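## Task

Lift the sticky-note cube out of the open drawer and set it down on the desk. Then push the drawer fully closed, leaving all its other contents inside. No cabinet may be noticeably moved. The robot must not tip over or finish leaning. Anything that stays in place only because the robot is holding it does not count.

## Robot and tools

Robot: a simulated Hello Robot Stretch 4, about 1.6 m tall. It has a single arm: an omni-wheel base (rim within 0.23 m of the base origin), a lift that slides up a mast, an arm that telescopes forward, a three-joint wrist (yaw, pitch, roll) and a two-finger gripper. Four cameras ride on the robot: head_camera, head_left_camera, head_right_camera (fisheye) and wrist_camera. Loose objects may occasionally get a small push from outside.

Frames: the base frame sits on the floor below the base centre, with x forward, y left and z up. hand_pose is reported in this frame. It marks a point between the open fingertips, and its axes line up with the base frame when all wrist joints are 0. The printed value may be a little wrong. The odometry frame is the base frame as it was when the scene began. base_odometry counts wheel rotation only, so slipping shows up as travel. Its heading runs -3.142 to 3.142, positive to the left.

execute_actions: the argument actions is a list with one action or none. An empty list just reports state and images. An action may hold base, joints or both, plus optional pace and contact_limits. Alternatively it holds only end_of_arm. All motions in an action start at once and may finish at different times.
- base is a relative offset from where the base last measured itself, and it takes exactly one key. translate_m is metres straight ahead (forward +, -2 to 2). strafe_m is metres sideways (left +, -2 to 2). rotate_rad turns on the spot (counter-clockwise seen from above +, -3.2 to 3.2).
- joints is a set of absolute targets keyed by joint name, not offsets. Any subset may be given. lift_m: 0 to 1.2 m. arm_m: extension, 0 to 0.55 m. wrist_yaw_rad: -1.134 to 4.276; 0 points forward, + turns left, 3.14 is folded back, and above 3.4 the arm may block it. wrist_pitch_rad: -1.117 to 4.259; 0 is level and 1.57 points down. wrist_roll_rad: -1.117 to 4.259; at 0 the fingers are level, and + rolls clockwise as seen from behind the gripper. gripper_m: -0.038 to 0.141 m fingertip gap; below 0 the fingers press together. Joint targets outside these ranges are clipped and the result reports it. Any other bad value or unknown key rejects the call, and nothing moves.
- pace: "slow", "default", "fast" or "max"; default if omitted. Base speeds for these are 0.1/0.3/0.4/0.6 m/s and turns 1/2/3/4 rad/s. With lift_m above 0.2 these are capped further, down to 0.3 m/s and 1 rad/s at full height.
- contact_limits: only arm_m, 0 (gentlest) to 0.75 (firmest), default 0.5. It sets how much push the arm may apply before stopping.
- end_of_arm: "enable_torque" restores wrist or gripper motors that shut themselves off.
- cameras: a list of names, or "all". Omitted or null means all, and [] means none. An unknown name rejects the call.
A joint or base left out of an action may still be driving toward its earlier target, and the status will not show this.

wait: seconds from 0 to 10. It commands nothing and returns the same report as an empty action.
zoom_image: camera plus region [x0, y0, x1, y1] in pixels of that camera's most recent full image, with (0,0) at the top left and at most 504x504. It gives a sharper crop.
finished_scene: scene is the number of the current scene. It ends that scene for good once the last command has been held, and the result says whether the task succeeded and gives the next task. Call it only when the result is stable. A reply without any tool call ends everything.

Result lines: base_status and joint_status tell how each motion ended. "done" for the base means the wheels turned the full amount, even if they slipped. "off_target" means it stopped short and may still be pushing. "contact_stop_at_<key>" means it hit something; the lift, arm or wheels then go slack, so a slack lift can sink under load and slack wheels can roll. "limit_stop_at_tilt" means the lean exceeds 6 degrees; lift, arm and wheels go limp and ignore commands until the lean lessens. "limit_stop_at_own_body" means a self-collision was blocked; lift and arm may go slack, and moving away from the body is still allowed. "torque_fault" means a wrist or gripper motor went limp; send enable_torque. After a stop, later motion calls in the same reply are skipped. on_its_own describes things not commanded in that call; "held at" is the target being held. lidar_m is 12 horizontal distances in 30-degree sectors, starting straight ahead and going counter-clockwise (4th left, 7th behind, 10th right). "-" means nothing is seen, or something is closer than 0.25 m. It misses clear objects and thin legs. wrist_depth_mm is a 7x7 grid of median depths, 100 to 2000 mm, read from the top left. turned_by_wheels vs turned_by_imu: a gap over about 0.1 rad suggests a collision or slip, and the heading error is roughly their difference. base_tilt is in degrees (forward/right +) with a fixed bias of up to about 1.5. motor_effort is a percentage of maximum, positive toward higher joint values, with the peak in brackets; readings are noisy and biased. For wheel_0..2, + turns the base right.

Gripping: command a gap smaller than the object's width. Going lower squeezes harder and pulls the object toward the wrist, and opening pushes it out. Neither the reading nor "done" proves a grasp. At commands of 0 or above, a firm grip shows up in gripper_m effort. If the fingertips jam on a surface, raise the lift.

Cautions: to unfold the wrist at the start, send lift_m 0.4 with wrist_yaw_rad 0. Tilting the gripper up (pitch below -0.2) combined with roll below -0.4 or above 4 risks self-collision. Avoid turning or driving with more than 1 kg held and arm_m over 0.2, especially at fast or max. Steady pushes or pulls, particularly with the gripper high or a high contact limit, can tip the robot. Close the drawer with a moderate contact limit. Avoid dropping objects, slamming, hard hits and moving the cabinets. A level gripper holding more than about 2 kg, or pressed against something, triggers torque_fault. The calibration block lists each camera's intrinsics and T_world_to_cam (base frame to camera), which are accurate to small errors. Arm-mounted cameras carry extra pose error from joint readings. Shorter robot motion time is better.

Each tool is called after "Call:" in YAML: its name, and indented under it one key for each argument.

## Session

Call:
execute_actions:
  actions: []

Scene clock: 0.00 s.
base_odometry: x=+0.000 y=+0.000 heading=+0.000 (m, m, rad; odometry frame)
turned_by_wheels: +0.000 (rad since the last result)
turned_by_imu: +0.000 (rad since the last result)
base_tilt: forward=-0.6 right=+0.0 (deg)
lidar_m: 1.89 1.28 1.29 1.64 1.51 1.56 2.03 1.95 1.17 1.34 2.37 2.64
base_status: not commanded
joint_positions: lift_m=+0.150 arm_m=+0.002 wrist_yaw_rad=+3.049 wrist_pitch_rad=-0.017 wrist_roll_rad=-0.002 gripper_m=+0.057
joint_status: not commanded
motor_effort: lift_m=+19 arm_m=-1 wrist_yaw_rad=-2 wrist_pitch_rad=-7 wrist_roll_rad=-1 gripper_m=-5 wheel_0=+0 wheel_1=+0 wheel_2=+0 (%)
hand_pose: x=-0.1062 y=+0.1137 z=+0.3332 quat_wxyz=(+0.046, +0.009, -0.001, +0.999) (m; base frame)
wrist_depth_mm: 142 193 - - 1863 1464 1281 / - 143 - - 1863 1499 1281 / - 141 - - 1863 1537 1308 / 110 142 278 - 1921 1537 1308 / 139 1863 - - 1921 1537 1308 / 1537 1537 221 1464 211 1281 1229 / 991 976 866 917 866 831 831
pictures: head_camera, head_left_camera, head_right_camera, wrist_camera
Images, in order (width x height): head_camera 420x560, head_left_camera 420x672, head_right_camera 420x672, wrist_camera 616x392.

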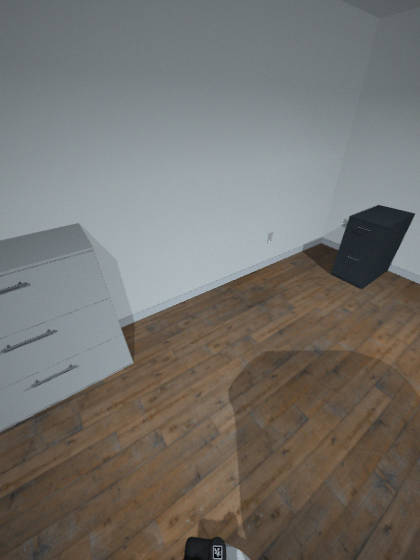

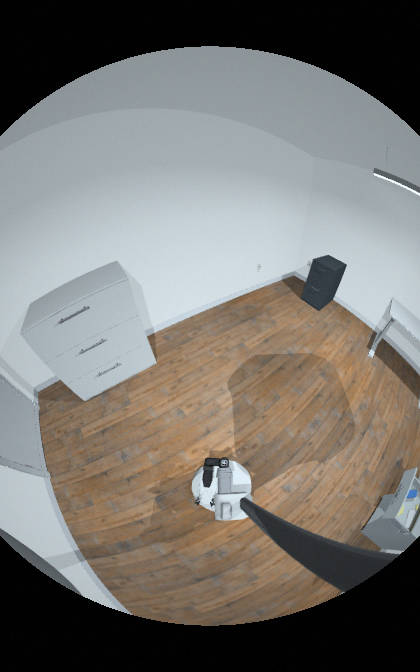

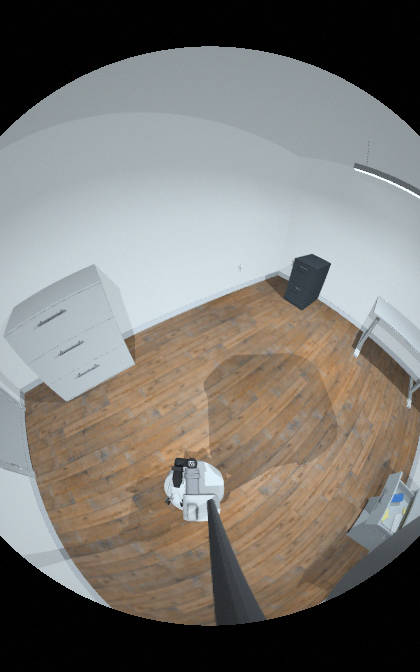

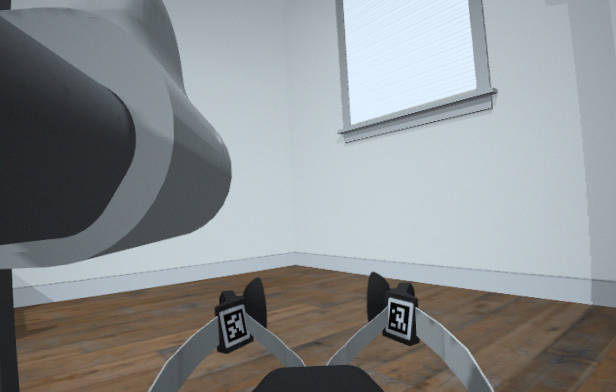

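Call:
execute_actions:
  actions:
    - {"base":{"rotate_rad":-1.85},"joints":{"lift_m":0.7,"wrist_yaw_rad":0},"pace":"fast"}

Scene clock: 15.77 s.
base_odometry: x=+0.000 y=+0.000 heading=-1.850 (m, m, rad; odometry frame)
turned_by_wheels: -1.850 (rad since the last result)
turned_by_imu: -1.880 (rad since the last result)
base_tilt: forward=-0.6 right=+0.0 (deg)
lidar_m: 1.18 2.40 2.40 2.24 1.82 1.28 1.42 1.52 1.49 1.62 1.95 1.40
base_status: done
joint_positions: lift_m=+0.700 arm_m=+0.002 wrist_yaw_rad=+0.000 wrist_pitch_rad=-0.017 wrist_roll_rad=-0.002 gripper_m=+0.057
joint_status: all done
motor_effort: lift_m=+23(23) arm_m=-1(1) wrist_yaw_rad=-3(10) wrist_pitch_rad=-7(6) wrist_roll_rad=-1(1) gripper_m=-3(3) wheel_0=-1(6) wheel_1=-2(10) wheel_2=-2(8) (%)
hand_pose: x=+0.4614 y=-0.0873 z=+0.8829 quat_wxyz=(+1.000, -0.001, -0.009, +0.000) (m; base frame)
wrist_depth_mm: - - - - 1863 1618 1397 / - - - - 1921 1618 1397 / - - - - 1863 1576 1397 / - - - - 1863 1618 1430 / - - - - 1863 1576 1397 / - - 220 1336 211 1499 1430 / - - - 991 1078 1499 1430
pictures: head_camera, head_left_camera, head_right_camera, wrist_camera
camera_calibration (this result's frames):
wrist_camera: T_world_to_cam=[[0.0104433, -0.999025, -0.0428865, -0.0524427], [0.0417274, 0.0432869, -0.998191, 0.932896], [0.999074, 0.00863489, 0.0421388, -0.273127], [0, 0, 0, 1]] pos_world=[0.234494, -0.0904154, 0.940469]
Images, in order (width x height): head_camera 420x560, head_left_camera 420x672, head_right_camera 420x672, wrist_camera 616x392.

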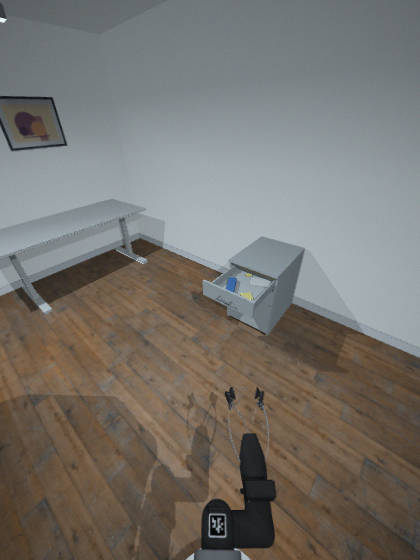

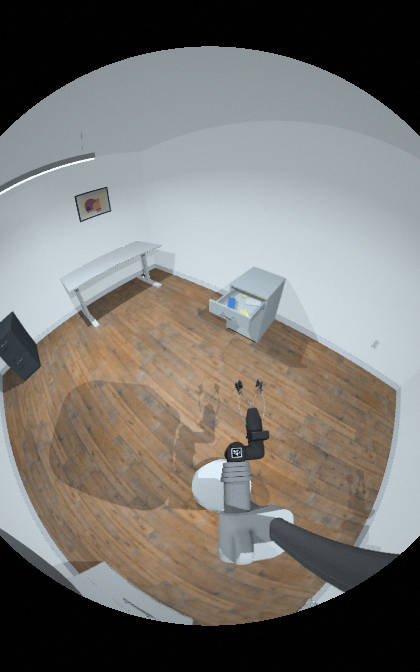

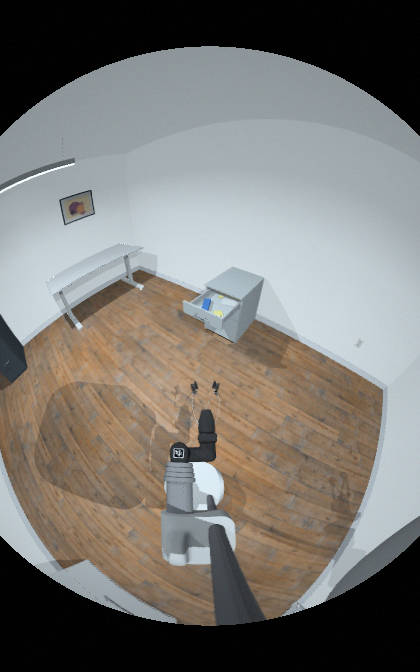

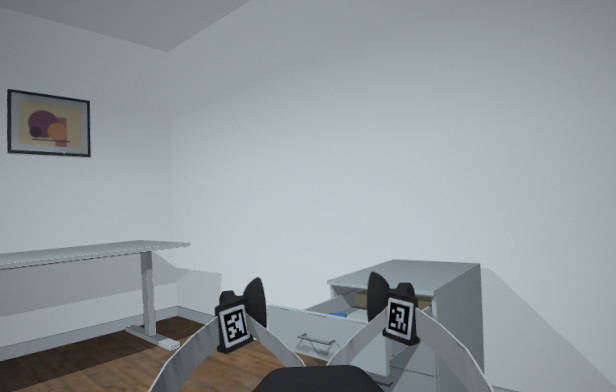

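Call:
zoom_image:
  camera: "head_camera"
  region: [190, 225, 320, 345]

Region (190, 225, 320, 345) of head_camera's 420x560 image, scaled by 3.877, with more detail than that image has; it fills the top 465 rows of this view, and the rest is white.

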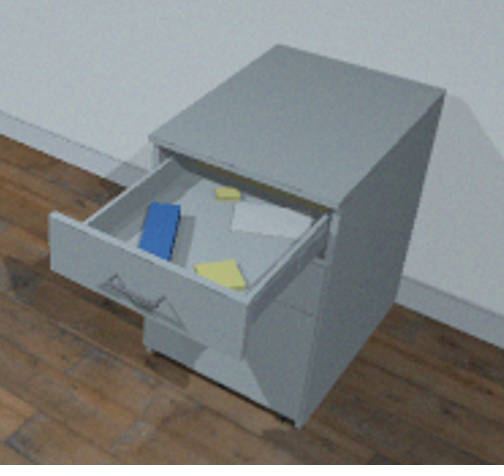

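Call:
execute_actions:
  actions:
    - {"base":{"translate_m":0.85},"joints":{"lift_m":0.85,"wrist_pitch_rad":1.2,"gripper_m":0.12},"pace":"fast"}
  cameras: []

Call:
execute_actions:
  actions:
    - {"base":{"rotate_rad":-0.665},"pace":"fast"}
  cameras: []

Call:
execute_actions:
  actions:
    - {"base":{"strafe_m":0.2},"joints":{"arm_m":0.1},"pace":"fast"}
  cameras: ["head_camera","wrist_camera","head_left_camera"]

Scene clock: 60.93 s.
base_odometry: x=-0.234 y=-0.817 heading=-1.850 (m, m, rad; odometry frame)
turned_by_wheels: +0.000 (rad since the last result)
turned_by_imu: -0.002 (rad since the last result)
base_tilt: forward=-0.7 right=+0.0 (deg)
lidar_m: 0.41 1.88 1.85 2.47 2.49 2.01 2.15 2.07 2.01 1.61 1.29 0.36
base_status: done
joint_positions: lift_m=+0.850 arm_m=+0.002 wrist_yaw_rad=+0.000 wrist_pitch_rad=+1.201 wrist_roll_rad=-0.002 gripper_m=+0.120
joint_status: all done
motor_effort: lift_m=+22(25) arm_m=-1(1) wrist_yaw_rad=-2(3) wrist_pitch_rad=-1(5) wrist_roll_rad=-2(1) gripper_m=+0(4) wheel_0=+0(5) wheel_1=+1(4) wheel_2=+0(10) (%)
hand_pose: x=+0.2773 y=-0.0874 z=+0.7590 quat_wxyz=(+0.825, -0.001, +0.565, +0.000) (m; base frame)
wrist_depth_mm: 1336 1336 1308 585 603 585 449 / 1281 1229 535 549 564 559 1078 / 1160 1160 539 508 521 530 1098 / 1078 1078 1078 469 488 1025 1042 / 1025 1025 1008 991 459 976 976 / 960 946 946 946 931 917 917 / 917 917 904 150 891 878 866
pictures: none
No camera images: the call's "cameras" was empty. Leave "cameras" out to get every camera's image.

Scene clock: 62.37 s.
base_odometry: x=-0.234 y=-0.817 heading=-2.515 (m, m, rad; odometry frame)
turned_by_wheels: -0.665 (rad since the last result)
turned_by_imu: -0.675 (rad since the last result)
base_tilt: forward=-0.7 right=+0.1 (deg)
lidar_m: 0.35 0.40 0.52 1.87 2.47 2.55 2.00 2.05 2.13 2.01 1.80 1.33
base_status: done
joint_positions: lift_m=+0.850 arm_m=+0.002 wrist_yaw_rad=+0.000 wrist_pitch_rad=+1.201 wrist_roll_rad=-0.002 gripper_m=+0.120
joint_status: not commanded
motor_effort: lift_m=+22(22) arm_m=-1(1) wrist_yaw_rad=-2(2) wrist_pitch_rad=-2(2) wrist_roll_rad=-2(2) gripper_m=-1(0) wheel_0=+1(5) wheel_1=+2(6) wheel_2=+1(7) (%)
hand_pose: x=+0.2773 y=-0.0874 z=+0.7590 quat_wxyz=(+0.825, -0.001, +0.565, +0.000) (m; base frame)
wrist_depth_mm: 634 615 603 1255 1255 1255 1255 / 580 585 591 1205 1205 1160 1182 / 530 539 554 1118 1118 1098 1098 / 449 430 484 1060 1042 1042 1025 / 500 991 991 1008 976 991 960 / 976 960 946 946 931 904 917 / 917 904 904 150 891 878 866
pictures: none
No camera images: the call's "cameras" was empty. Leave "cameras" out to get every camera's image.

Scene clock: 64.10 s.
base_odometry: x=-0.117 y=-0.979 heading=-2.515 (m, m, rad; odometry frame)
turned_by_wheels: +0.000 (rad since the last result)
turned_by_imu: +0.000 (rad since the last result)
base_tilt: forward=-0.7 right=+0.1 (deg)
lidar_m: 0.34 0.39 1.75 1.69 1.75 2.53 2.37 2.05 2.33 2.20 1.82 0.38
base_status: done
joint_positions: lift_m=+0.850 arm_m=+0.099 wrist_yaw_rad=+0.000 wrist_pitch_rad=+1.201 wrist_roll_rad=-0.002 gripper_m=+0.120
joint_status: all done
motor_effort: lift_m=+21(22) arm_m=+5(5) wrist_yaw_rad=-3(1) wrist_pitch_rad=-2(3) wrist_roll_rad=+0(1) gripper_m=+0(0) wheel_0=+1(9) wheel_1=+0(11) wheel_2=+1(2) (%)
hand_pose: x=+0.3744 y=-0.0874 z=+0.7590 quat_wxyz=(+0.825, -0.001, +0.565, +0.001) (m; base frame)
wrist_depth_mm: 1138 466 469 469 1182 1205 1205 / 1255 574 569 564 1160 1182 1182 / 1160 517 539 535 1098 1098 1098 / 1098 496 492 496 1042 1025 1025 / 1008 455 473 477 473 976 976 / 946 404 353 931 353 904 917 / 917 904 904 150 891 878 866
pictures: head_camera, head_left_camera, wrist_camera
camera_calibration (this result's frames):
wrist_camera: T_world_to_cam=[[-0.0367328, -0.999032, -0.0241826, -0.0535071], [-0.922303, 0.0432078, -0.384046, 0.707672], [0.384719, 0.00819657, -0.922997, 0.781596], [0, 0, 0, 1]] pos_world=[0.350028, -0.0904387, 0.991895]
Images, in order (width x height): head_camera 420x560, head_left_camera 420x672, wrist_camera 616x392.

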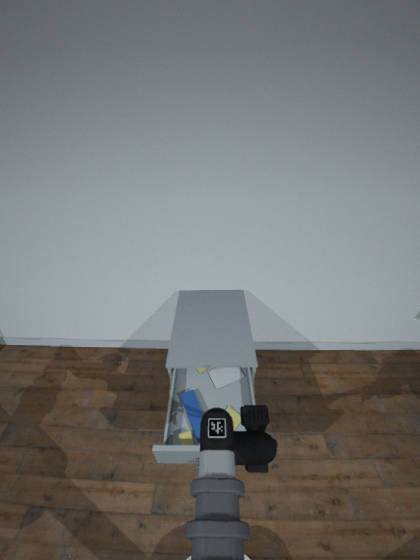

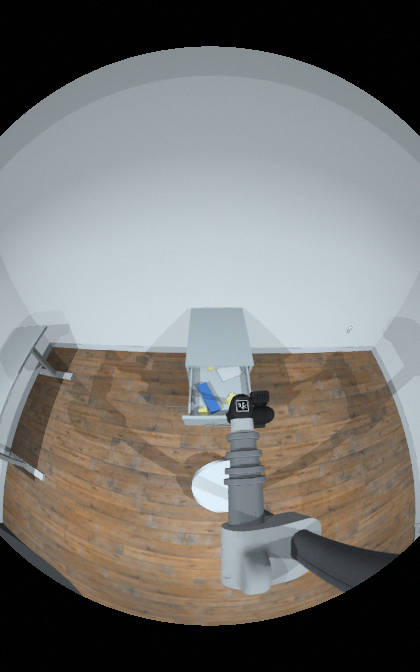

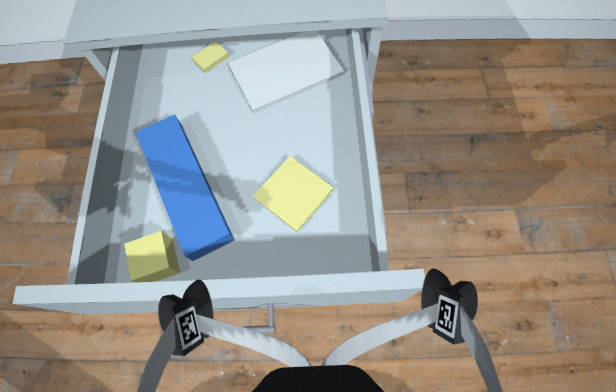

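Call:
execute_actions:
  actions:
    - {"base":{"strafe_m":0.185},"joints":{"arm_m":0.26,"wrist_pitch_rad":1.57},"pace":"fast"}
  cameras: ["head_camera","wrist_camera"]

Scene clock: 92.87 s.
base_odometry: x=-0.009 y=-1.129 heading=-2.515 (m, m, rad; odometry frame)
turned_by_wheels: +0.000 (rad since the last result)
turned_by_imu: -0.001 (rad since the last result)
base_tilt: forward=-0.6 right=+0.0 (deg)
lidar_m: 0.37 1.37 1.56 1.49 1.53 2.28 2.42 2.09 2.53 2.40 1.82 0.39
base_status: done
joint_positions: lift_m=+0.850 arm_m=+0.259 wrist_yaw_rad=+0.000 wrist_pitch_rad=+1.570 wrist_roll_rad=-0.002 gripper_m=+0.120
joint_status: all done
motor_effort: lift_m=+21(21) arm_m=+5(8) wrist_yaw_rad=-2(1) wrist_pitch_rad=-1(0) wrist_roll_rad=-1(1) gripper_m=-1(1) wheel_0=+0(10) wheel_1=-2(10) wheel_2=+1(1) (%)
hand_pose: x=+0.4304 y=-0.0874 z=+0.7395 quat_wxyz=(+0.707, -0.001, +0.707, +0.001) (m; base frame)
wrist_depth_mm: 991 960 442 442 439 439 946 / 976 976 442 413 439 436 960 / 960 976 442 410 439 433 407 / 960 976 439 415 439 436 413 / 976 960 442 415 436 436 389 / 960 960 336 353 334 329 946 / 976 960 759 150 946 946 946
pictures: head_camera, wrist_camera
camera_calibration (this result's frames):
wrist_camera: T_world_to_cam=[[-0.0428977, -0.999036, -0.00927619, -0.0603013], [-0.998747, 0.0431211, -0.0253933, 0.519446], [0.0257688, 0.00817526, -0.999634, 0.953199], [0, 0, 0, 1]] pos_world=[0.491645, -0.0904349, 0.965482]
Images, in order (width x height): head_camera 420x560, wrist_camera 616x392.

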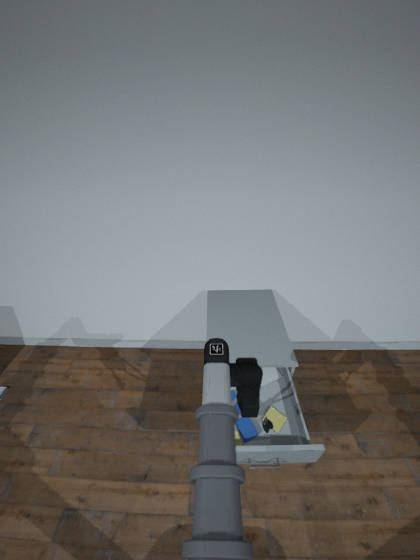

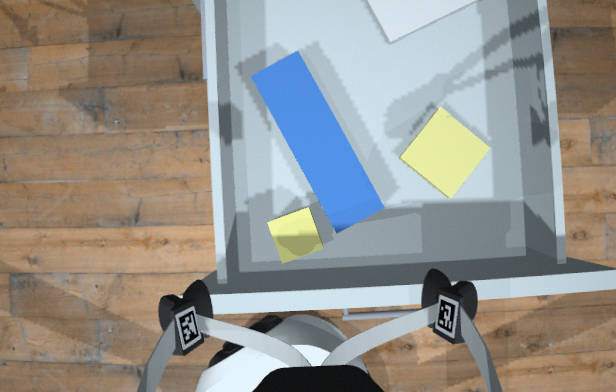

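Call:
zoom_image:
  camera: "wrist_camera"
  region: [190, 160, 410, 330]

Region (190, 160, 410, 330) of wrist_camera's 616x392 image, scaled by 2.291; it fills the top 389 rows of this view, and the rest is white.

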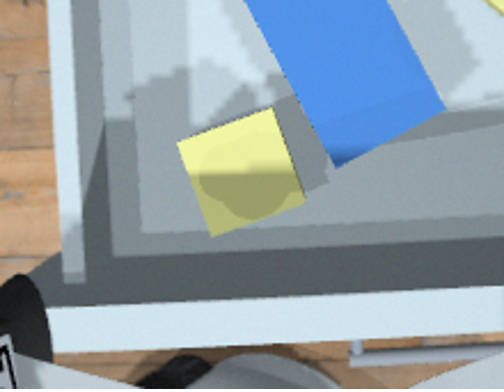

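Call:
execute_actions:
  actions:
    - {"base":{"strafe_m":0.018},"joints":{"arm_m":0.283,"wrist_roll_rad":-0.30,"gripper_m":0.075,"lift_m":0.775}}
  cameras: ["head_right_camera","wrist_camera"]

Scene clock: 154.07 s.
base_odometry: x=+0.002 y=-1.144 heading=-2.515 (m, m, rad; odometry frame)
turned_by_wheels: +0.000 (rad since the last result)
turned_by_imu: +0.000 (rad since the last result)
base_tilt: forward=-0.7 right=+0.0 (deg)
lidar_m: 0.37 1.35 1.53 1.46 1.55 2.26 2.40 2.11 2.54 2.43 1.82 0.38
base_status: done
joint_positions: lift_m=+0.775 arm_m=+0.282 wrist_yaw_rad=+0.000 wrist_pitch_rad=+1.570 wrist_roll_rad=-0.300 gripper_m=+0.075
joint_status: all done
motor_effort: lift_m=+15(20) arm_m=+5(7) wrist_yaw_rad=-2(3) wrist_pitch_rad=-1(0) wrist_roll_rad=-2(1) gripper_m=-2(3) wheel_0=+1(7) wheel_1=-1(6) wheel_2=+2(2) (%)
hand_pose: x=+0.4533 y=-0.0874 z=+0.6650 quat_wxyz=(+0.699, -0.106, +0.699, +0.106) (m; base frame)
wrist_depth_mm: 904 904 891 368 364 353 351 / 904 904 891 345 364 362 359 / 904 891 904 366 336 362 359 / 917 904 891 366 336 357 357 / 904 891 368 364 334 362 355 / 904 891 218 336 211 357 357 / 891 891 676 158 262 298 353
pictures: head_right_camera, wrist_camera
camera_calibration (this result's frames):
wrist_camera: T_world_to_cam=[[0.252128, -0.967652, -0.00904474, -0.191144], [-0.967441, -0.251838, -0.0251943, 0.500322], [0.0221015, 0.0151024, -0.999642, 0.880455], [0, 0, 0, 1]] pos_world=[0.512766, -0.0722581, 0.891015]
Images, in order (width x height): head_right_camera 420x672, wrist_camera 616x392.

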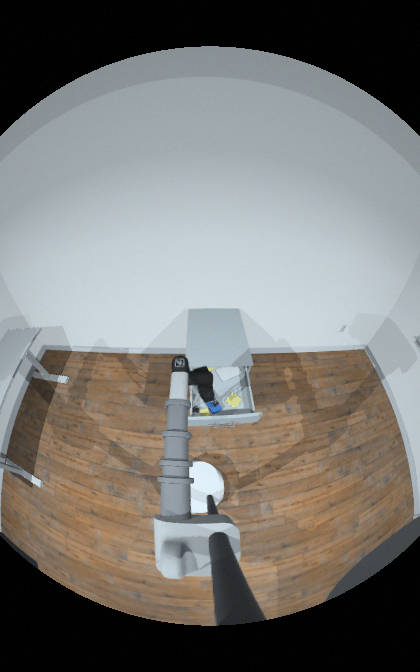

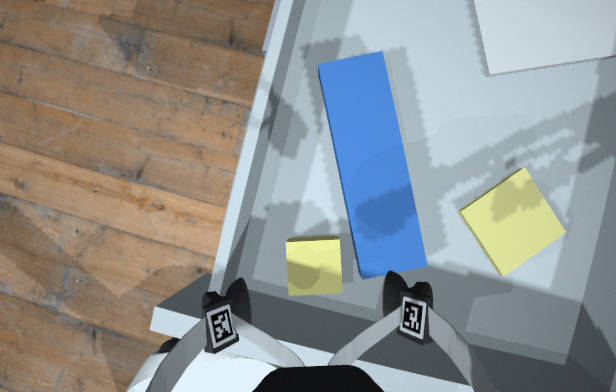

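Call:
execute_actions:
  actions:
    - {"joints":{"lift_m":0.70}}
  cameras: ["head_right_camera","wrist_camera"]

Scene clock: 165.67 s.
base_odometry: x=+0.002 y=-1.144 heading=-2.515 (m, m, rad; odometry frame)
turned_by_wheels: +0.000 (rad since the last result)
turned_by_imu: +0.000 (rad since the last result)
base_tilt: forward=-0.7 right=+0.0 (deg)
lidar_m: 0.38 1.35 1.52 1.48 1.52 2.27 2.42 2.11 2.53 2.42 1.83 0.37
base_status: not commanded
joint_positions: lift_m=+0.700 arm_m=+0.282 wrist_yaw_rad=+0.000 wrist_pitch_rad=+1.570 wrist_roll_rad=-0.300 gripper_m=+0.075
joint_status: all done
motor_effort: lift_m=+15(16) arm_m=+5(5) wrist_yaw_rad=-2(2) wrist_pitch_rad=-1(0) wrist_roll_rad=-2(2) gripper_m=-2(2) wheel_0=+1(1) wheel_1=-1(1) wheel_2=+2(2) (%)
hand_pose: x=+0.4533 y=-0.0874 z=+0.5900 quat_wxyz=(+0.699, -0.106, +0.699, +0.106) (m; base frame)
wrist_depth_mm: 831 820 820 293 276 289 277 / 831 820 820 291 260 289 287 / 831 820 293 293 260 287 286 / 831 820 293 291 260 287 276 / 831 820 293 266 259 287 274 / 831 820 218 254 211 286 285 / 820 189 192 158 262 285 285
pictures: head_right_camera, wrist_camera
camera_calibration (this result's frames):
wrist_camera: T_world_to_cam=[[0.252129, -0.967651, -0.00904471, -0.191824], [-0.967441, -0.251839, -0.0251944, 0.498435], [0.0221016, 0.0151025, -0.999642, 0.805484], [0, 0, 0, 1]] pos_world=[0.512768, -0.072258, 0.816018]
Images, in order (width x height): head_right_camera 420x672, wrist_camera 616x392.

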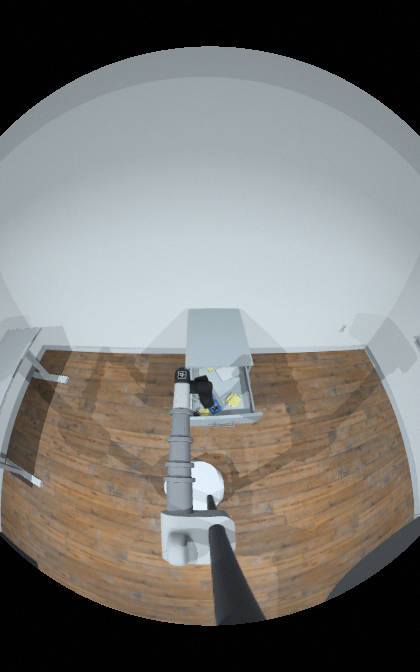

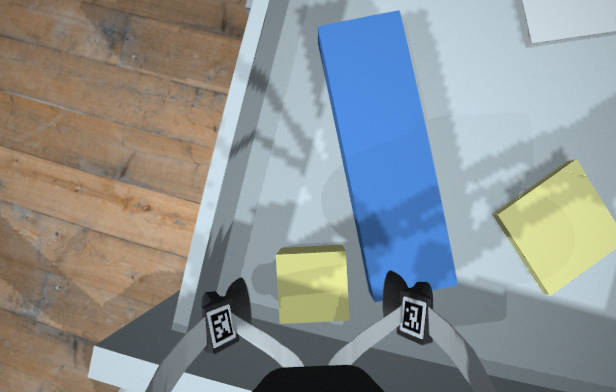

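Call:
execute_actions:
  actions:
    - {"base":{"strafe_m":-0.005},"joints":{"arm_m":0.262,"wrist_roll_rad":0.0}}
  cameras: ["wrist_camera"]

Scene clock: 205.13 s.
base_odometry: x=-0.001 y=-1.140 heading=-2.515 (m, m, rad; odometry frame)
turned_by_wheels: +0.000 (rad since the last result)
turned_by_imu: +0.000 (rad since the last result)
base_tilt: forward=-0.6 right=+0.0 (deg)
lidar_m: 0.38 1.37 1.55 1.46 1.55 2.28 2.43 2.12 2.53 2.42 1.83 0.38
base_status: done
joint_positions: lift_m=+0.700 arm_m=+0.263 wrist_yaw_rad=+0.000 wrist_pitch_rad=+1.570 wrist_roll_rad=+0.000 gripper_m=+0.075
joint_status: all done
motor_effort: lift_m=+15(15) arm_m=-5(3) wrist_yaw_rad=-2(2) wrist_pitch_rad=+1(1) wrist_roll_rad=+0(8) gripper_m=-2(2) wheel_0=-1(6) wheel_1=+0(6) wheel_2=+1(1) (%)
hand_pose: x=+0.4340 y=-0.0874 z=+0.5900 quat_wxyz=(+0.707, +0.000, +0.707, +0.000) (m; base frame)
wrist_depth_mm: 820 820 293 263 291 289 289 / 820 831 294 262 290 289 287 / 820 820 291 262 262 279 277 / 820 820 291 291 260 289 287 / 820 820 291 253 290 289 287 / 820 809 217 266 211 263 253 / 820 216 187 159 185 183 183
pictures: wrist_camera
camera_calibration (this result's frames):
wrist_camera: T_world_to_cam=[[-0.0443771, -0.998972, -0.00927075, -0.0608883], [-0.998686, 0.0445986, -0.0252418, 0.51927], [0.0256293, 0.00813841, -0.999638, 0.803769], [0, 0, 0, 1]] pos_world=[0.495286, -0.0905259, 0.816021]
Images, in order (width x height): wrist_camera 616x392.

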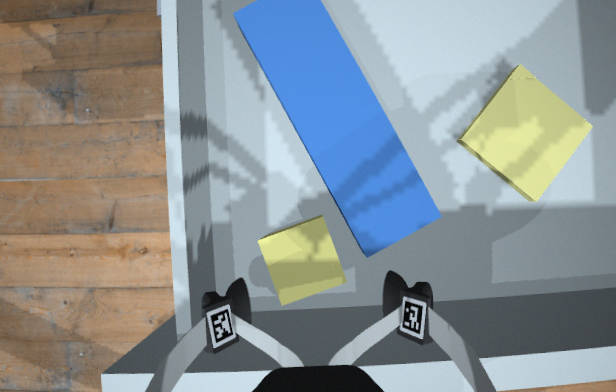

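Call:
execute_actions:
  actions:
    - {"joints":{"arm_m":0.267,"lift_m":0.668},"pace":"slow"}
  cameras: ["wrist_camera"]

Scene clock: 214.13 s.
base_odometry: x=-0.001 y=-1.140 heading=-2.515 (m, m, rad; odometry frame)
turned_by_wheels: +0.000 (rad since the last result)
turned_by_imu: +0.000 (rad since the last result)
base_tilt: forward=-0.6 right=+0.0 (deg)
lidar_m: 0.51 1.34 1.53 1.48 1.54 2.29 2.41 2.10 2.53 2.39 1.83 0.42
base_status: not commanded
joint_positions: lift_m=+0.668 arm_m=+0.266 wrist_yaw_rad=+0.000 wrist_pitch_rad=+1.570 wrist_roll_rad=+0.000 gripper_m=+0.075
joint_status: all done
motor_effort: lift_m=+14(14) arm_m=+5(9) wrist_yaw_rad=-2(2) wrist_pitch_rad=-2(1) wrist_roll_rad=+0(1) gripper_m=-2(2) wheel_0=-1(1) wheel_1=+0(0) wheel_2=+1(1) (%)
hand_pose: x=+0.4373 y=-0.0874 z=+0.5581 quat_wxyz=(+0.707, +0.000, +0.707, +0.000) (m; base frame)
wrist_depth_mm: 798 788 262 230 259 257 256 / 798 788 262 231 258 257 246 / 798 788 262 229 229 257 246 / 788 788 260 259 228 256 252 / 788 788 259 222 229 257 256 / 788 788 216 221 211 255 255 / 788 500 190 159 190 178 189
pictures: wrist_camera
camera_calibration (this result's frames):
wrist_camera: T_world_to_cam=[[-0.0443816, -0.998972, -0.00927075, -0.061037], [-0.998686, 0.0446032, -0.0252418, 0.521745], [0.0256294, 0.0081383, -0.999638, 0.771715], [0, 0, 0, 1]] pos_world=[0.498572, -0.0905261, 0.78404]
Images, in order (width x height): wrist_camera 616x392.

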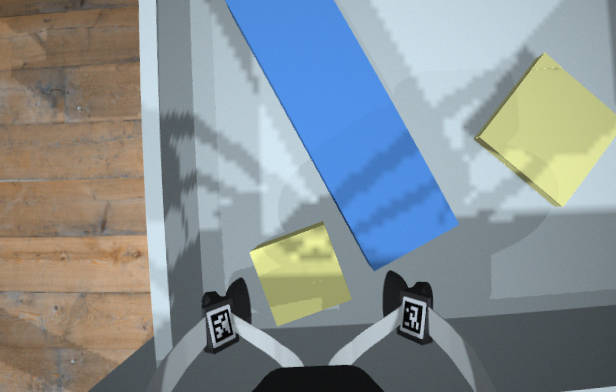

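Call:
execute_actions:
  actions:
    - {"base":{"strafe_m":0.008},"joints":{"arm_m":0.280,"lift_m":0.661,"wrist_roll_rad":-0.27},"pace":"slow"}
  cameras: ["wrist_camera"]

Scene clock: 222.90 s.
base_odometry: x=+0.004 y=-1.146 heading=-2.515 (m, m, rad; odometry frame)
turned_by_wheels: +0.000 (rad since the last result)
turned_by_imu: +0.000 (rad since the last result)
base_tilt: forward=-0.6 right=-0.1 (deg)
lidar_m: 0.50 1.34 1.52 1.47 1.55 2.29 2.43 2.09 2.55 2.43 0.55 0.40
base_status: done
joint_positions: lift_m=+0.661 arm_m=+0.279 wrist_yaw_rad=+0.000 wrist_pitch_rad=+1.570 wrist_roll_rad=-0.270 gripper_m=+0.075
joint_status: all done
motor_effort: lift_m=+14(12) arm_m=+5(9) wrist_yaw_rad=-2(2) wrist_pitch_rad=-1(2) wrist_roll_rad=-3(5) gripper_m=-3(2) wheel_0=+0(5) wheel_1=+2(1) wheel_2=+1(0) (%)
hand_pose: x=+0.4502 y=-0.0874 z=+0.5511 quat_wxyz=(+0.701, -0.095, +0.700, +0.095) (m; base frame)
wrist_depth_mm: 788 778 239 253 222 251 249 / 798 778 250 254 222 250 248 / 788 788 249 252 221 249 248 / 788 778 249 253 221 249 238 / 788 778 254 251 221 249 245 / 788 778 208 214 211 248 247 / 788 185 189 159 248 248 247
pictures: wrist_camera
camera_calibration (this result's frames):
wrist_camera: T_world_to_cam=[[0.222999, -0.974776, -0.00907805, -0.178899], [-0.974559, -0.222715, -0.0251508, 0.50024], [0.0224946, 0.0144557, -0.999642, 0.766368], [0, 0, 0, 1]] pos_world=[0.510169, -0.0740542, 0.777052]
Images, in order (width x height): wrist_camera 616x392.

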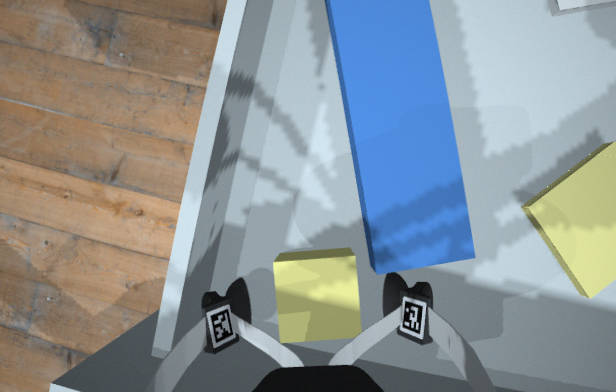

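Blue box pushed aside; cube centered. Close.

Call:
execute_actions:
  actions:
    - {"joints":{"gripper_m":0.015}}
  cameras: ["wrist_camera"]

Scene clock: 228.73 s.
base_odometry: x=+0.004 y=-1.146 heading=-2.515 (m, m, rad; odometry frame)
turned_by_wheels: +0.000 (rad since the last result)
turned_by_imu: +0.000 (rad since the last result)
base_tilt: forward=-0.6 right=+0.0 (deg)
lidar_m: 0.39 1.35 1.52 1.45 1.54 2.29 2.44 2.09 2.55 2.42 0.53 0.36
base_status: not commanded
joint_positions: lift_m=+0.661 arm_m=+0.279 wrist_yaw_rad=+0.000 wrist_pitch_rad=+1.570 wrist_roll_rad=-0.270 gripper_m=+0.015
joint_status: all done
motor_effort: lift_m=+15(14) arm_m=+5(5) wrist_yaw_rad=-3(3) wrist_pitch_rad=+0(0) wrist_roll_rad=-3(2) gripper_m=-18(18) wheel_0=+0(0) wheel_1=+2(2) wheel_2=+1(1) (%)
hand_pose: x=+0.4502 y=-0.0874 z=+0.5511 quat_wxyz=(+0.701, -0.095, +0.700, +0.095) (m; base frame)
wrist_depth_mm: 798 788 239 254 222 250 248 / 788 788 249 253 222 250 248 / 788 788 250 253 221 250 248 / 788 778 249 253 221 249 238 / 778 788 253 251 221 248 245 / 778 778 206 206 201 248 248 / 788 180 185 205 237 247 247
pictures: wrist_camera
camera_calibration (this result's frames):
wrist_camera: T_world_to_cam=[[0.223031, -0.974769, -0.00907806, -0.178914], [-0.974552, -0.222747, -0.0251507, 0.500237], [0.022494, 0.0144564, -0.999642, 0.766361], [0, 0, 0, 1]] pos_world=[0.510172, -0.0740522, 0.777044]
Images, in order (width x height): wrist_camera 616x392.

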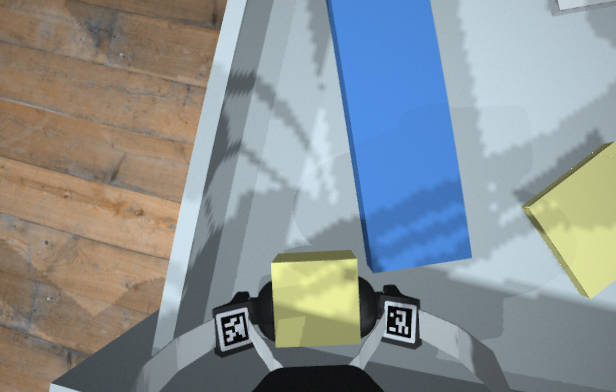

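Call:
execute_actions:
  actions:
    - {"joints":{"lift_m":0.79},"pace":"fast"}
  cameras: ["wrist_camera"]

Call:
execute_actions:
  actions:
    - {"base":{"rotate_rad":1.55},"joints":{"lift_m":0.95,"arm_m":0.15,"wrist_roll_rad":0}}

Scene clock: 241.47 s.
base_odometry: x=+0.004 y=-1.146 heading=-2.515 (m, m, rad; odometry frame)
turned_by_wheels: +0.000 (rad since the last result)
turned_by_imu: +0.000 (rad since the last result)
base_tilt: forward=-0.6 right=+0.0 (deg)
lidar_m: 0.35 1.35 1.50 1.46 1.55 2.30 2.41 2.11 2.55 2.42 0.55 0.39
base_status: not commanded
joint_positions: lift_m=+0.790 arm_m=+0.279 wrist_yaw_rad=+0.000 wrist_pitch_rad=+1.570 wrist_roll_rad=-0.270 gripper_m=+0.015
joint_status: all done
motor_effort: lift_m=+23(24) arm_m=+5(5) wrist_yaw_rad=-1(2) wrist_pitch_rad=+0(0) wrist_roll_rad=-3(3) gripper_m=-19(18) wheel_0=+1(0) wheel_1=+2(2) wheel_2=+1(1) (%)
hand_pose: x=+0.4503 y=-0.0874 z=+0.6794 quat_wxyz=(+0.701, -0.095, +0.700, +0.095) (m; base frame)
wrist_depth_mm: 917 917 904 382 377 368 364 / 917 917 904 373 377 375 375 / 917 917 904 382 349 375 373 / 917 917 904 382 349 366 370 / 917 917 904 379 377 375 373 / 917 904 277 206 202 375 373 / 917 904 691 206 272 272 336
pictures: wrist_camera
camera_calibration (this result's frames):
wrist_camera: T_world_to_cam=[[0.223032, -0.974769, -0.00906705, -0.177767], [-0.97455, -0.222747, -0.0251988, 0.503539], [0.0225433, 0.0144564, -0.999641, 0.894611], [0, 0, 0, 1]] pos_world=[0.510205, -0.0740522, 0.905367]
Images, in order (width x height): wrist_camera 616x392.

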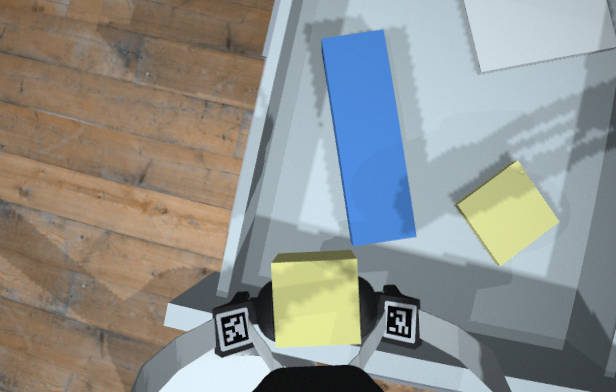

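Scene clock: 243.50 s.
base_odometry: x=+0.004 y=-1.146 heading=-0.965 (m, m, rad; odometry frame)
turned_by_wheels: +1.550 (rad since the last result)
turned_by_imu: +1.574 (rad since the last result)
base_tilt: forward=-0.6 right=+0.0 (deg)
lidar_m: 1.44 1.51 2.23 2.45 2.13 2.60 2.47 1.87 0.40 0.36 1.35 1.51
base_status: done
joint_positions: lift_m=+0.950 arm_m=+0.151 wrist_yaw_rad=+0.000 wrist_pitch_rad=+1.570 wrist_roll_rad=+0.000 gripper_m=+0.015
joint_status: all done
motor_effort: lift_m=+23(23) arm_m=-5(4) wrist_yaw_rad=-3(3) wrist_pitch_rad=+0(1) wrist_roll_rad=+0(7) gripper_m=-18(18) wheel_0=-1(6) wheel_1=+1(5) wheel_2=+0(5) (%)
hand_pose: x=+0.3220 y=-0.0874 z=+0.8394 quat_wxyz=(+0.707, +0.000, +0.707, +0.000) (m; base frame)
wrist_depth_mm: 1078 1078 1078 1060 1042 1060 1042 / 1078 1078 1060 1060 1060 1060 1042 / 1078 1078 1060 1060 1060 1042 1042 / 1078 1060 1078 1060 1078 1042 1042 / 1060 1060 1060 1060 1042 1042 1042 / 1078 1060 854 206 201 1042 1042 / 1060 1078 842 206 1042 1042 917
pictures: head_camera, head_left_camera, head_right_camera, wrist_camera
camera_calibration (this result's frames):
wrist_camera: T_world_to_cam=[[-0.044421, -0.99897, -0.0092753, -0.0635263], [-0.998681, 0.0446434, -0.0253422, 0.413856], [0.0257301, 0.00813735, -0.999636, 1.05584], [0, 0, 0, 1]] pos_world=[0.383322, -0.0905286, 1.06536]
Images, in order (width x height): head_camera 420x560, head_left_camera 420x672, head_right_camera 420x672, wrist_camera 616x392.

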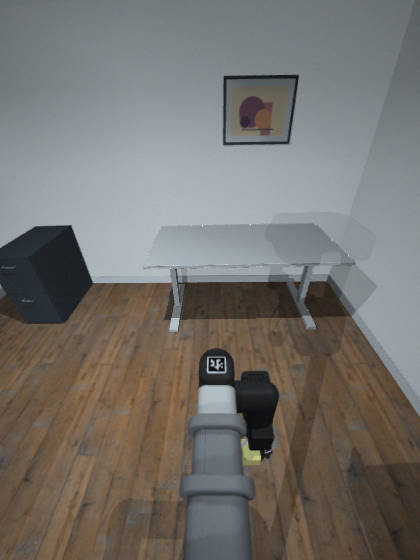

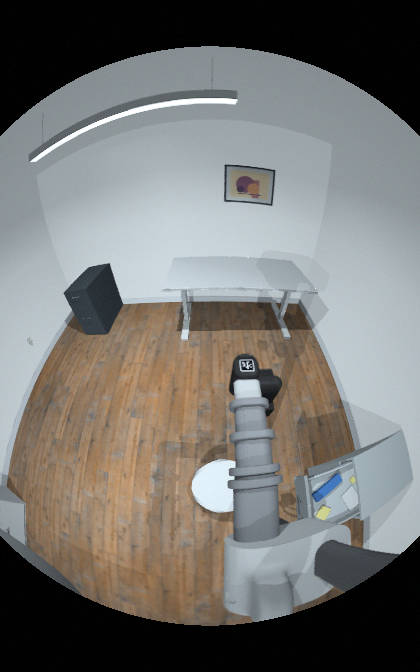

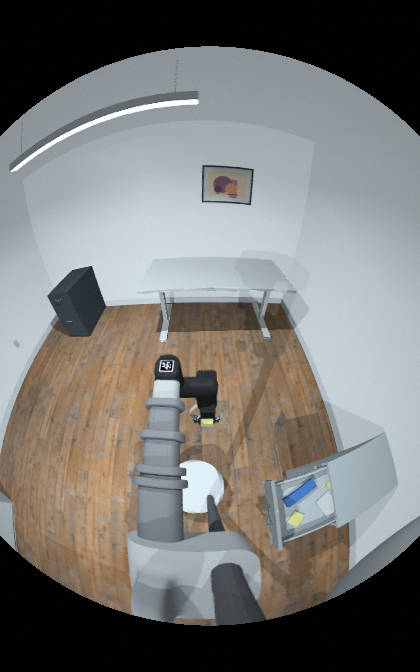

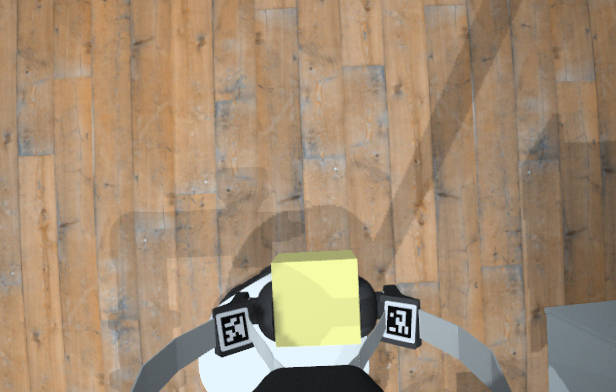

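Call:
execute_actions:
  actions:
    - {"base":{"translate_m":0.9},"joints":{"arm_m":0.5},"pace":"fast"}
  cameras: ["wrist_camera","head_camera"]

Scene clock: 255.23 s.
base_odometry: x=+0.516 y=-1.886 heading=-0.965 (m, m, rad; odometry frame)
turned_by_wheels: +0.000 (rad since the last result)
turned_by_imu: -0.002 (rad since the last result)
base_tilt: forward=-0.6 right=+0.0 (deg)
lidar_m: 0.55 0.60 1.62 2.44 2.55 2.78 3.42 0.91 1.21 1.28 0.82 0.57
base_status: done
joint_positions: lift_m=+0.950 arm_m=+0.499 wrist_yaw_rad=+0.000 wrist_pitch_rad=+1.570 wrist_roll_rad=+0.000 gripper_m=+0.015
joint_status: all done
motor_effort: lift_m=+22(23) arm_m=+5(4) wrist_yaw_rad=-3(1) wrist_pitch_rad=-1(1) wrist_roll_rad=+0(1) gripper_m=-20(18) wheel_0=-1(6) wheel_1=+0(7) wheel_2=+0(10) (%)
hand_pose: x=+0.6704 y=-0.0874 z=+0.8394 quat_wxyz=(+0.707, +0.000, +0.707, +0.000) (m; base frame)
wrist_depth_mm: 349 345 345 343 340 340 338 / 349 345 345 342 340 338 336 / 349 343 343 342 340 338 336 / 347 343 342 342 338 336 336 / 347 345 343 340 340 338 334 / 347 345 342 206 201 336 336 / 345 343 343 206 699 336 1025
pictures: head_camera, wrist_camera
camera_calibration (this result's frames):
wrist_camera: T_world_to_cam=[[-0.0443387, -0.998974, -0.0092747, -0.0481087], [-0.998686, 0.0445611, -0.0253281, 0.761714], [0.0257154, 0.00813949, -0.999636, 1.04692], [0, 0, 0, 1]] pos_world=[0.731657, -0.0905235, 1.06539]
Images, in order (width x height): head_camera 420x560, wrist_camera 616x392.

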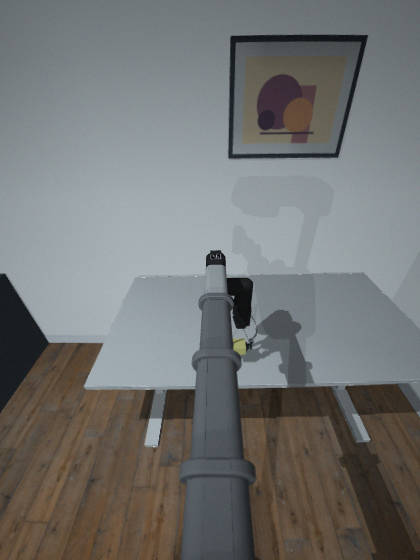

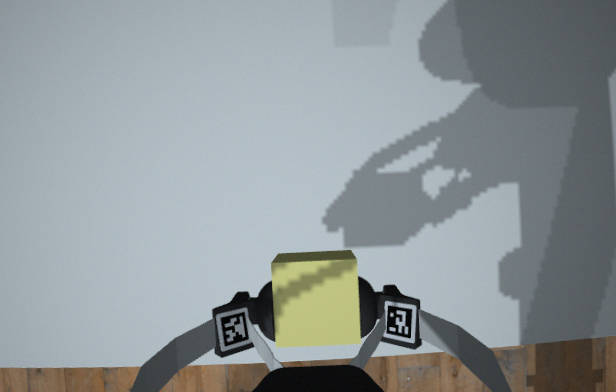

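Call:
execute_actions:
  actions:
    - {"joints":{"arm_m":0.54,"lift_m":0.862}}
  cameras: ["wrist_camera"]

Scene clock: 262.63 s.
base_odometry: x=+0.516 y=-1.886 heading=-0.965 (m, m, rad; odometry frame)
turned_by_wheels: +0.000 (rad since the last result)
turned_by_imu: +0.000 (rad since the last result)
base_tilt: forward=-0.7 right=+0.1 (deg)
lidar_m: 0.56 0.60 1.61 2.43 2.54 2.79 3.42 0.97 1.20 1.28 0.82 0.59
base_status: not commanded
joint_positions: lift_m=+0.862 arm_m=+0.539 wrist_yaw_rad=+0.000 wrist_pitch_rad=+1.570 wrist_roll_rad=+0.000 gripper_m=+0.015
joint_status: all done
motor_effort: lift_m=+15(20) arm_m=+5(5) wrist_yaw_rad=-3(3) wrist_pitch_rad=+1(2) wrist_roll_rad=-1(1) gripper_m=-17(19) wheel_0=+0(0) wheel_1=+0(0) wheel_2=+0(0) (%)
hand_pose: x=+0.7103 y=-0.0874 z=+0.7520 quat_wxyz=(+0.707, +0.000, +0.707, +0.000) (m; base frame)
wrist_depth_mm: 259 258 256 255 254 253 252 / 258 257 256 254 253 252 251 / 258 257 256 255 253 251 251 / 258 257 256 254 252 251 251 / 258 257 255 254 251 251 250 / 257 256 255 205 202 251 249 / 257 256 254 205 251 250 249
pictures: wrist_camera
camera_calibration (this result's frames):
wrist_camera: T_world_to_cam=[[-0.0444854, -0.998967, -0.00927259, -0.0470448], [-0.99868, 0.0447073, -0.0252807, 0.799365], [0.0256692, 0.00813573, -0.999637, 0.958593], [0, 0, 0, 1]] pos_world=[0.771611, -0.0905326, 0.978018]
Images, in order (width x height): wrist_camera 616x392.

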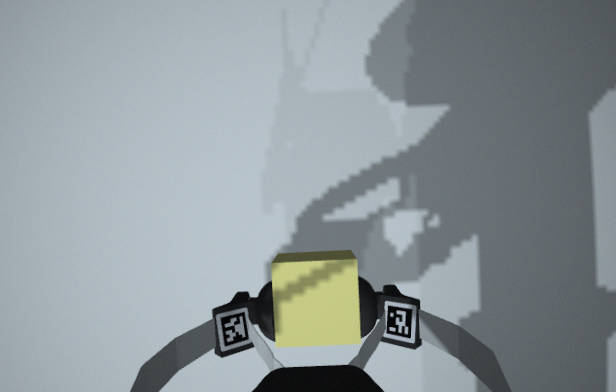

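Call:
execute_actions:
  actions:
    - {"joints":{"gripper_m":0.075,"lift_m":0.859}}
  cameras: ["wrist_camera"]

Call:
execute_actions:
  actions:
    - {"joints":{"lift_m":0.92},"pace":"fast"}
  cameras: ["wrist_camera"]

Scene clock: 270.10 s.
base_odometry: x=+0.516 y=-1.886 heading=-0.965 (m, m, rad; odometry frame)
turned_by_wheels: +0.000 (rad since the last result)
turned_by_imu: +0.000 (rad since the last result)
base_tilt: forward=-0.7 right=+0.0 (deg)
lidar_m: 0.54 0.59 1.60 2.44 2.52 2.78 3.43 0.94 1.20 1.28 0.82 0.58
base_status: not commanded
joint_positions: lift_m=+0.859 arm_m=+0.539 wrist_yaw_rad=+0.000 wrist_pitch_rad=+1.570 wrist_roll_rad=+0.000 gripper_m=+0.075
joint_status: all done
motor_effort: lift_m=+15(14) arm_m=+5(5) wrist_yaw_rad=-3(2) wrist_pitch_rad=-2(1) wrist_roll_rad=+1(0) gripper_m=-3(18) wheel_0=+0(0) wheel_1=+0(0) wheel_2=+0(0) (%)
hand_pose: x=+0.7103 y=-0.0874 z=+0.7490 quat_wxyz=(+0.707, +0.000, +0.707, +0.000) (m; base frame)
wrist_depth_mm: 257 254 253 252 251 249 248 / 256 254 254 252 251 249 248 / 255 254 253 251 250 249 248 / 255 254 253 251 250 248 248 / 255 253 253 249 249 249 247 / 254 252 218 213 211 248 247 / 254 253 251 158 249 247 246
pictures: wrist_camera
camera_calibration (this result's frames):
wrist_camera: T_world_to_cam=[[-0.0444861, -0.998967, -0.00926801, -0.047077], [-0.998683, 0.044707, -0.0251781, 0.799188], [0.0255665, 0.00813573, -0.99964, 0.955649], [0, 0, 0, 1]] pos_world=[0.771609, -0.0905325, 0.974991]
Images, in order (width x height): wrist_camera 616x392.

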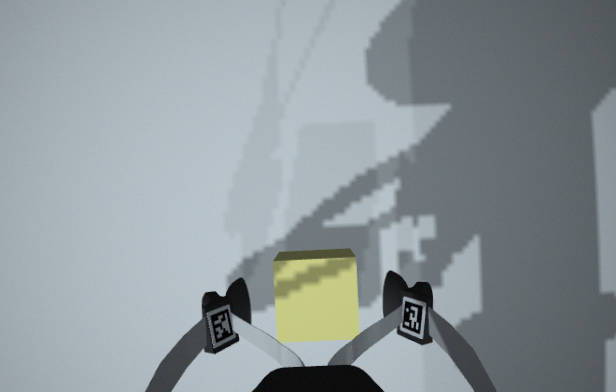

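Scene clock: 271.07 s.
base_odometry: x=+0.516 y=-1.886 heading=-0.965 (m, m, rad; odometry frame)
turned_by_wheels: +0.000 (rad since the last result)
turned_by_imu: +0.000 (rad since the last result)
base_tilt: forward=-0.7 right=+0.0 (deg)
lidar_m: 0.55 0.59 1.61 2.43 2.55 2.78 3.41 0.95 1.22 1.27 0.79 0.58
base_status: not commanded
joint_positions: lift_m=+0.920 arm_m=+0.539 wrist_yaw_rad=+0.000 wrist_pitch_rad=+1.570 wrist_roll_rad=+0.000 gripper_m=+0.075
joint_status: all done
motor_effort: lift_m=+22(25) arm_m=+5(5) wrist_yaw_rad=-3(2) wrist_pitch_rad=+1(0) wrist_roll_rad=-1(1) gripper_m=-2(2) wheel_0=+0(0) wheel_1=+0(0) wheel_2=+0(0) (%)
hand_pose: x=+0.7103 y=-0.0874 z=+0.8094 quat_wxyz=(+0.707, +0.000, +0.707, +0.000) (m; base frame)
wrist_depth_mm: 317 315 315 314 310 309 307 / 317 315 314 312 312 309 307 / 319 315 314 312 310 309 306 / 317 315 314 312 309 309 306 / 317 314 312 304 309 307 306 / 315 314 218 310 211 307 306 / 315 314 312 159 309 306 304
pictures: wrist_camera
camera_calibration (this result's frames):
wrist_camera: T_world_to_cam=[[-0.0444863, -0.998967, -0.00926799, -0.0465167], [-0.998683, 0.0447072, -0.0251778, 0.800712], [0.0255661, 0.00813572, -0.99964, 1.01605], [0, 0, 0, 1]] pos_world=[0.771611, -0.0905325, 1.03541]
Images, in order (width x height): wrist_camera 616x392.

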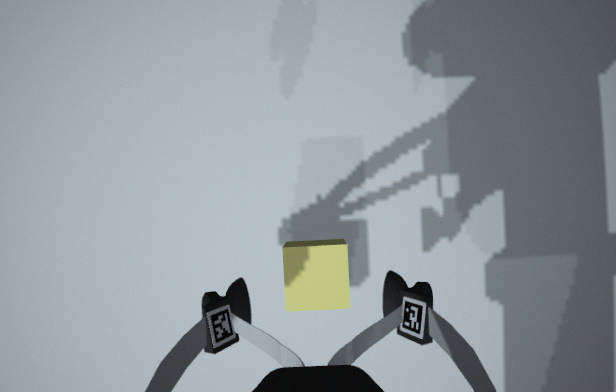

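Call:
execute_actions:
  actions:
    - {"base":{"rotate_rad":-0.145},"joints":{"arm_m":0.4},"pace":"fast"}
  cameras: []

Call:
execute_actions:
  actions:
    - {"base":{"translate_m":-1.095},"joints":{"arm_m":0.0,"wrist_pitch_rad":0,"wrist_yaw_rad":0.283,"gripper_m":0.0},"pace":"fast"}
  cameras: ["head_right_camera"]

Scene clock: 303.53 s.
base_odometry: x=+0.516 y=-1.886 heading=-1.110 (m, m, rad; odometry frame)
turned_by_wheels: -0.145 (rad since the last result)
turned_by_imu: -0.148 (rad since the last result)
base_tilt: forward=-0.7 right=+0.0 (deg)
lidar_m: 0.55 0.58 0.71 1.71 2.48 2.62 3.37 0.94 1.09 1.27 0.99 0.62
base_status: done
joint_positions: lift_m=+0.920 arm_m=+0.401 wrist_yaw_rad=+0.000 wrist_pitch_rad=+1.570 wrist_roll_rad=+0.000 gripper_m=+0.075
joint_status: all done
motor_effort: lift_m=+22(22) arm_m=-5(8) wrist_yaw_rad=-3(3) wrist_pitch_rad=+0(1) wrist_roll_rad=+0(1) gripper_m=-3(2) wheel_0=+0(5) wheel_1=+0(8) wheel_2=+0(6) (%)
hand_pose: x=+0.5719 y=-0.0874 z=+0.8094 quat_wxyz=(+0.707, +0.000, +0.707, +0.000) (m; base frame)
wrist_depth_mm: 317 315 314 314 310 309 307 / 319 317 314 314 310 309 307 / 317 317 314 312 310 309 307 / 317 315 314 312 310 309 1008 / 317 315 314 1025 1025 1025 1008 / 1042 1042 217 1025 211 1008 1008 / 1042 1025 1025 159 1008 1008 1008
pictures: none
No camera images: the call's "cameras" was empty. Leave "cameras" out to get every camera's image.

Scene clock: 307.93 s.
base_odometry: x=+0.029 y=-0.905 heading=-1.110 (m, m, rad; odometry frame)
turned_by_wheels: +0.000 (rad since the last result)
turned_by_imu: +0.000 (rad since the last result)
base_tilt: forward=-0.6 right=+0.1 (deg)
lidar_m: 1.64 1.64 2.21 2.28 1.92 2.23 2.27 2.27 1.59 0.49 0.54 1.80
base_status: done
joint_positions: lift_m=+0.920 arm_m=+0.003 wrist_yaw_rad=+0.283 wrist_pitch_rad=+0.002 wrist_roll_rad=+0.000 gripper_m=+0.000
joint_status: all done
joint sent to its limit — the command would take arm_m past its lower limit, so that joint was sent only as far as its limit.
motor_effort: lift_m=+22(22) arm_m=-5(6) wrist_yaw_rad=-2(2) wrist_pitch_rad=-8(10) wrist_roll_rad=-2(0) gripper_m=-5(5) wheel_0=+0(6) wheel_1=+0(4) wheel_2=+0(10) (%)
hand_pose: x=+0.4751 y=-0.0034 z=+1.0973 quat_wxyz=(+0.990, +0.000, +0.001, +0.141) (m; base frame)
wrist_depth_mm: - - - - - - - / - - - - - - - / - - - - - - - / - - - - - - - / - - - - - - - / 1808 - - 204 1499 1618 1537 / 1756 - - 180 - - -
pictures: head_right_camera
Images, in order (width x height): head_right_camera 420x672.

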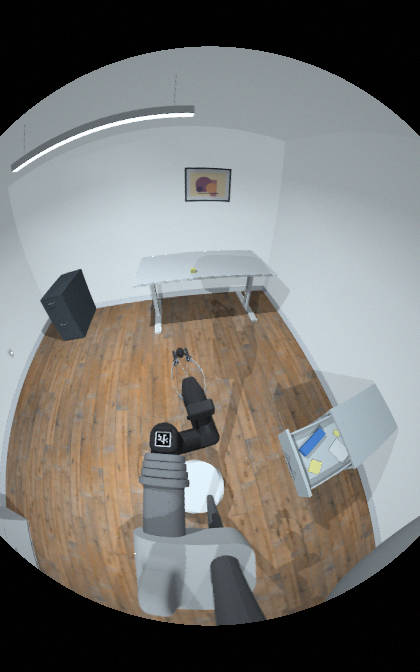

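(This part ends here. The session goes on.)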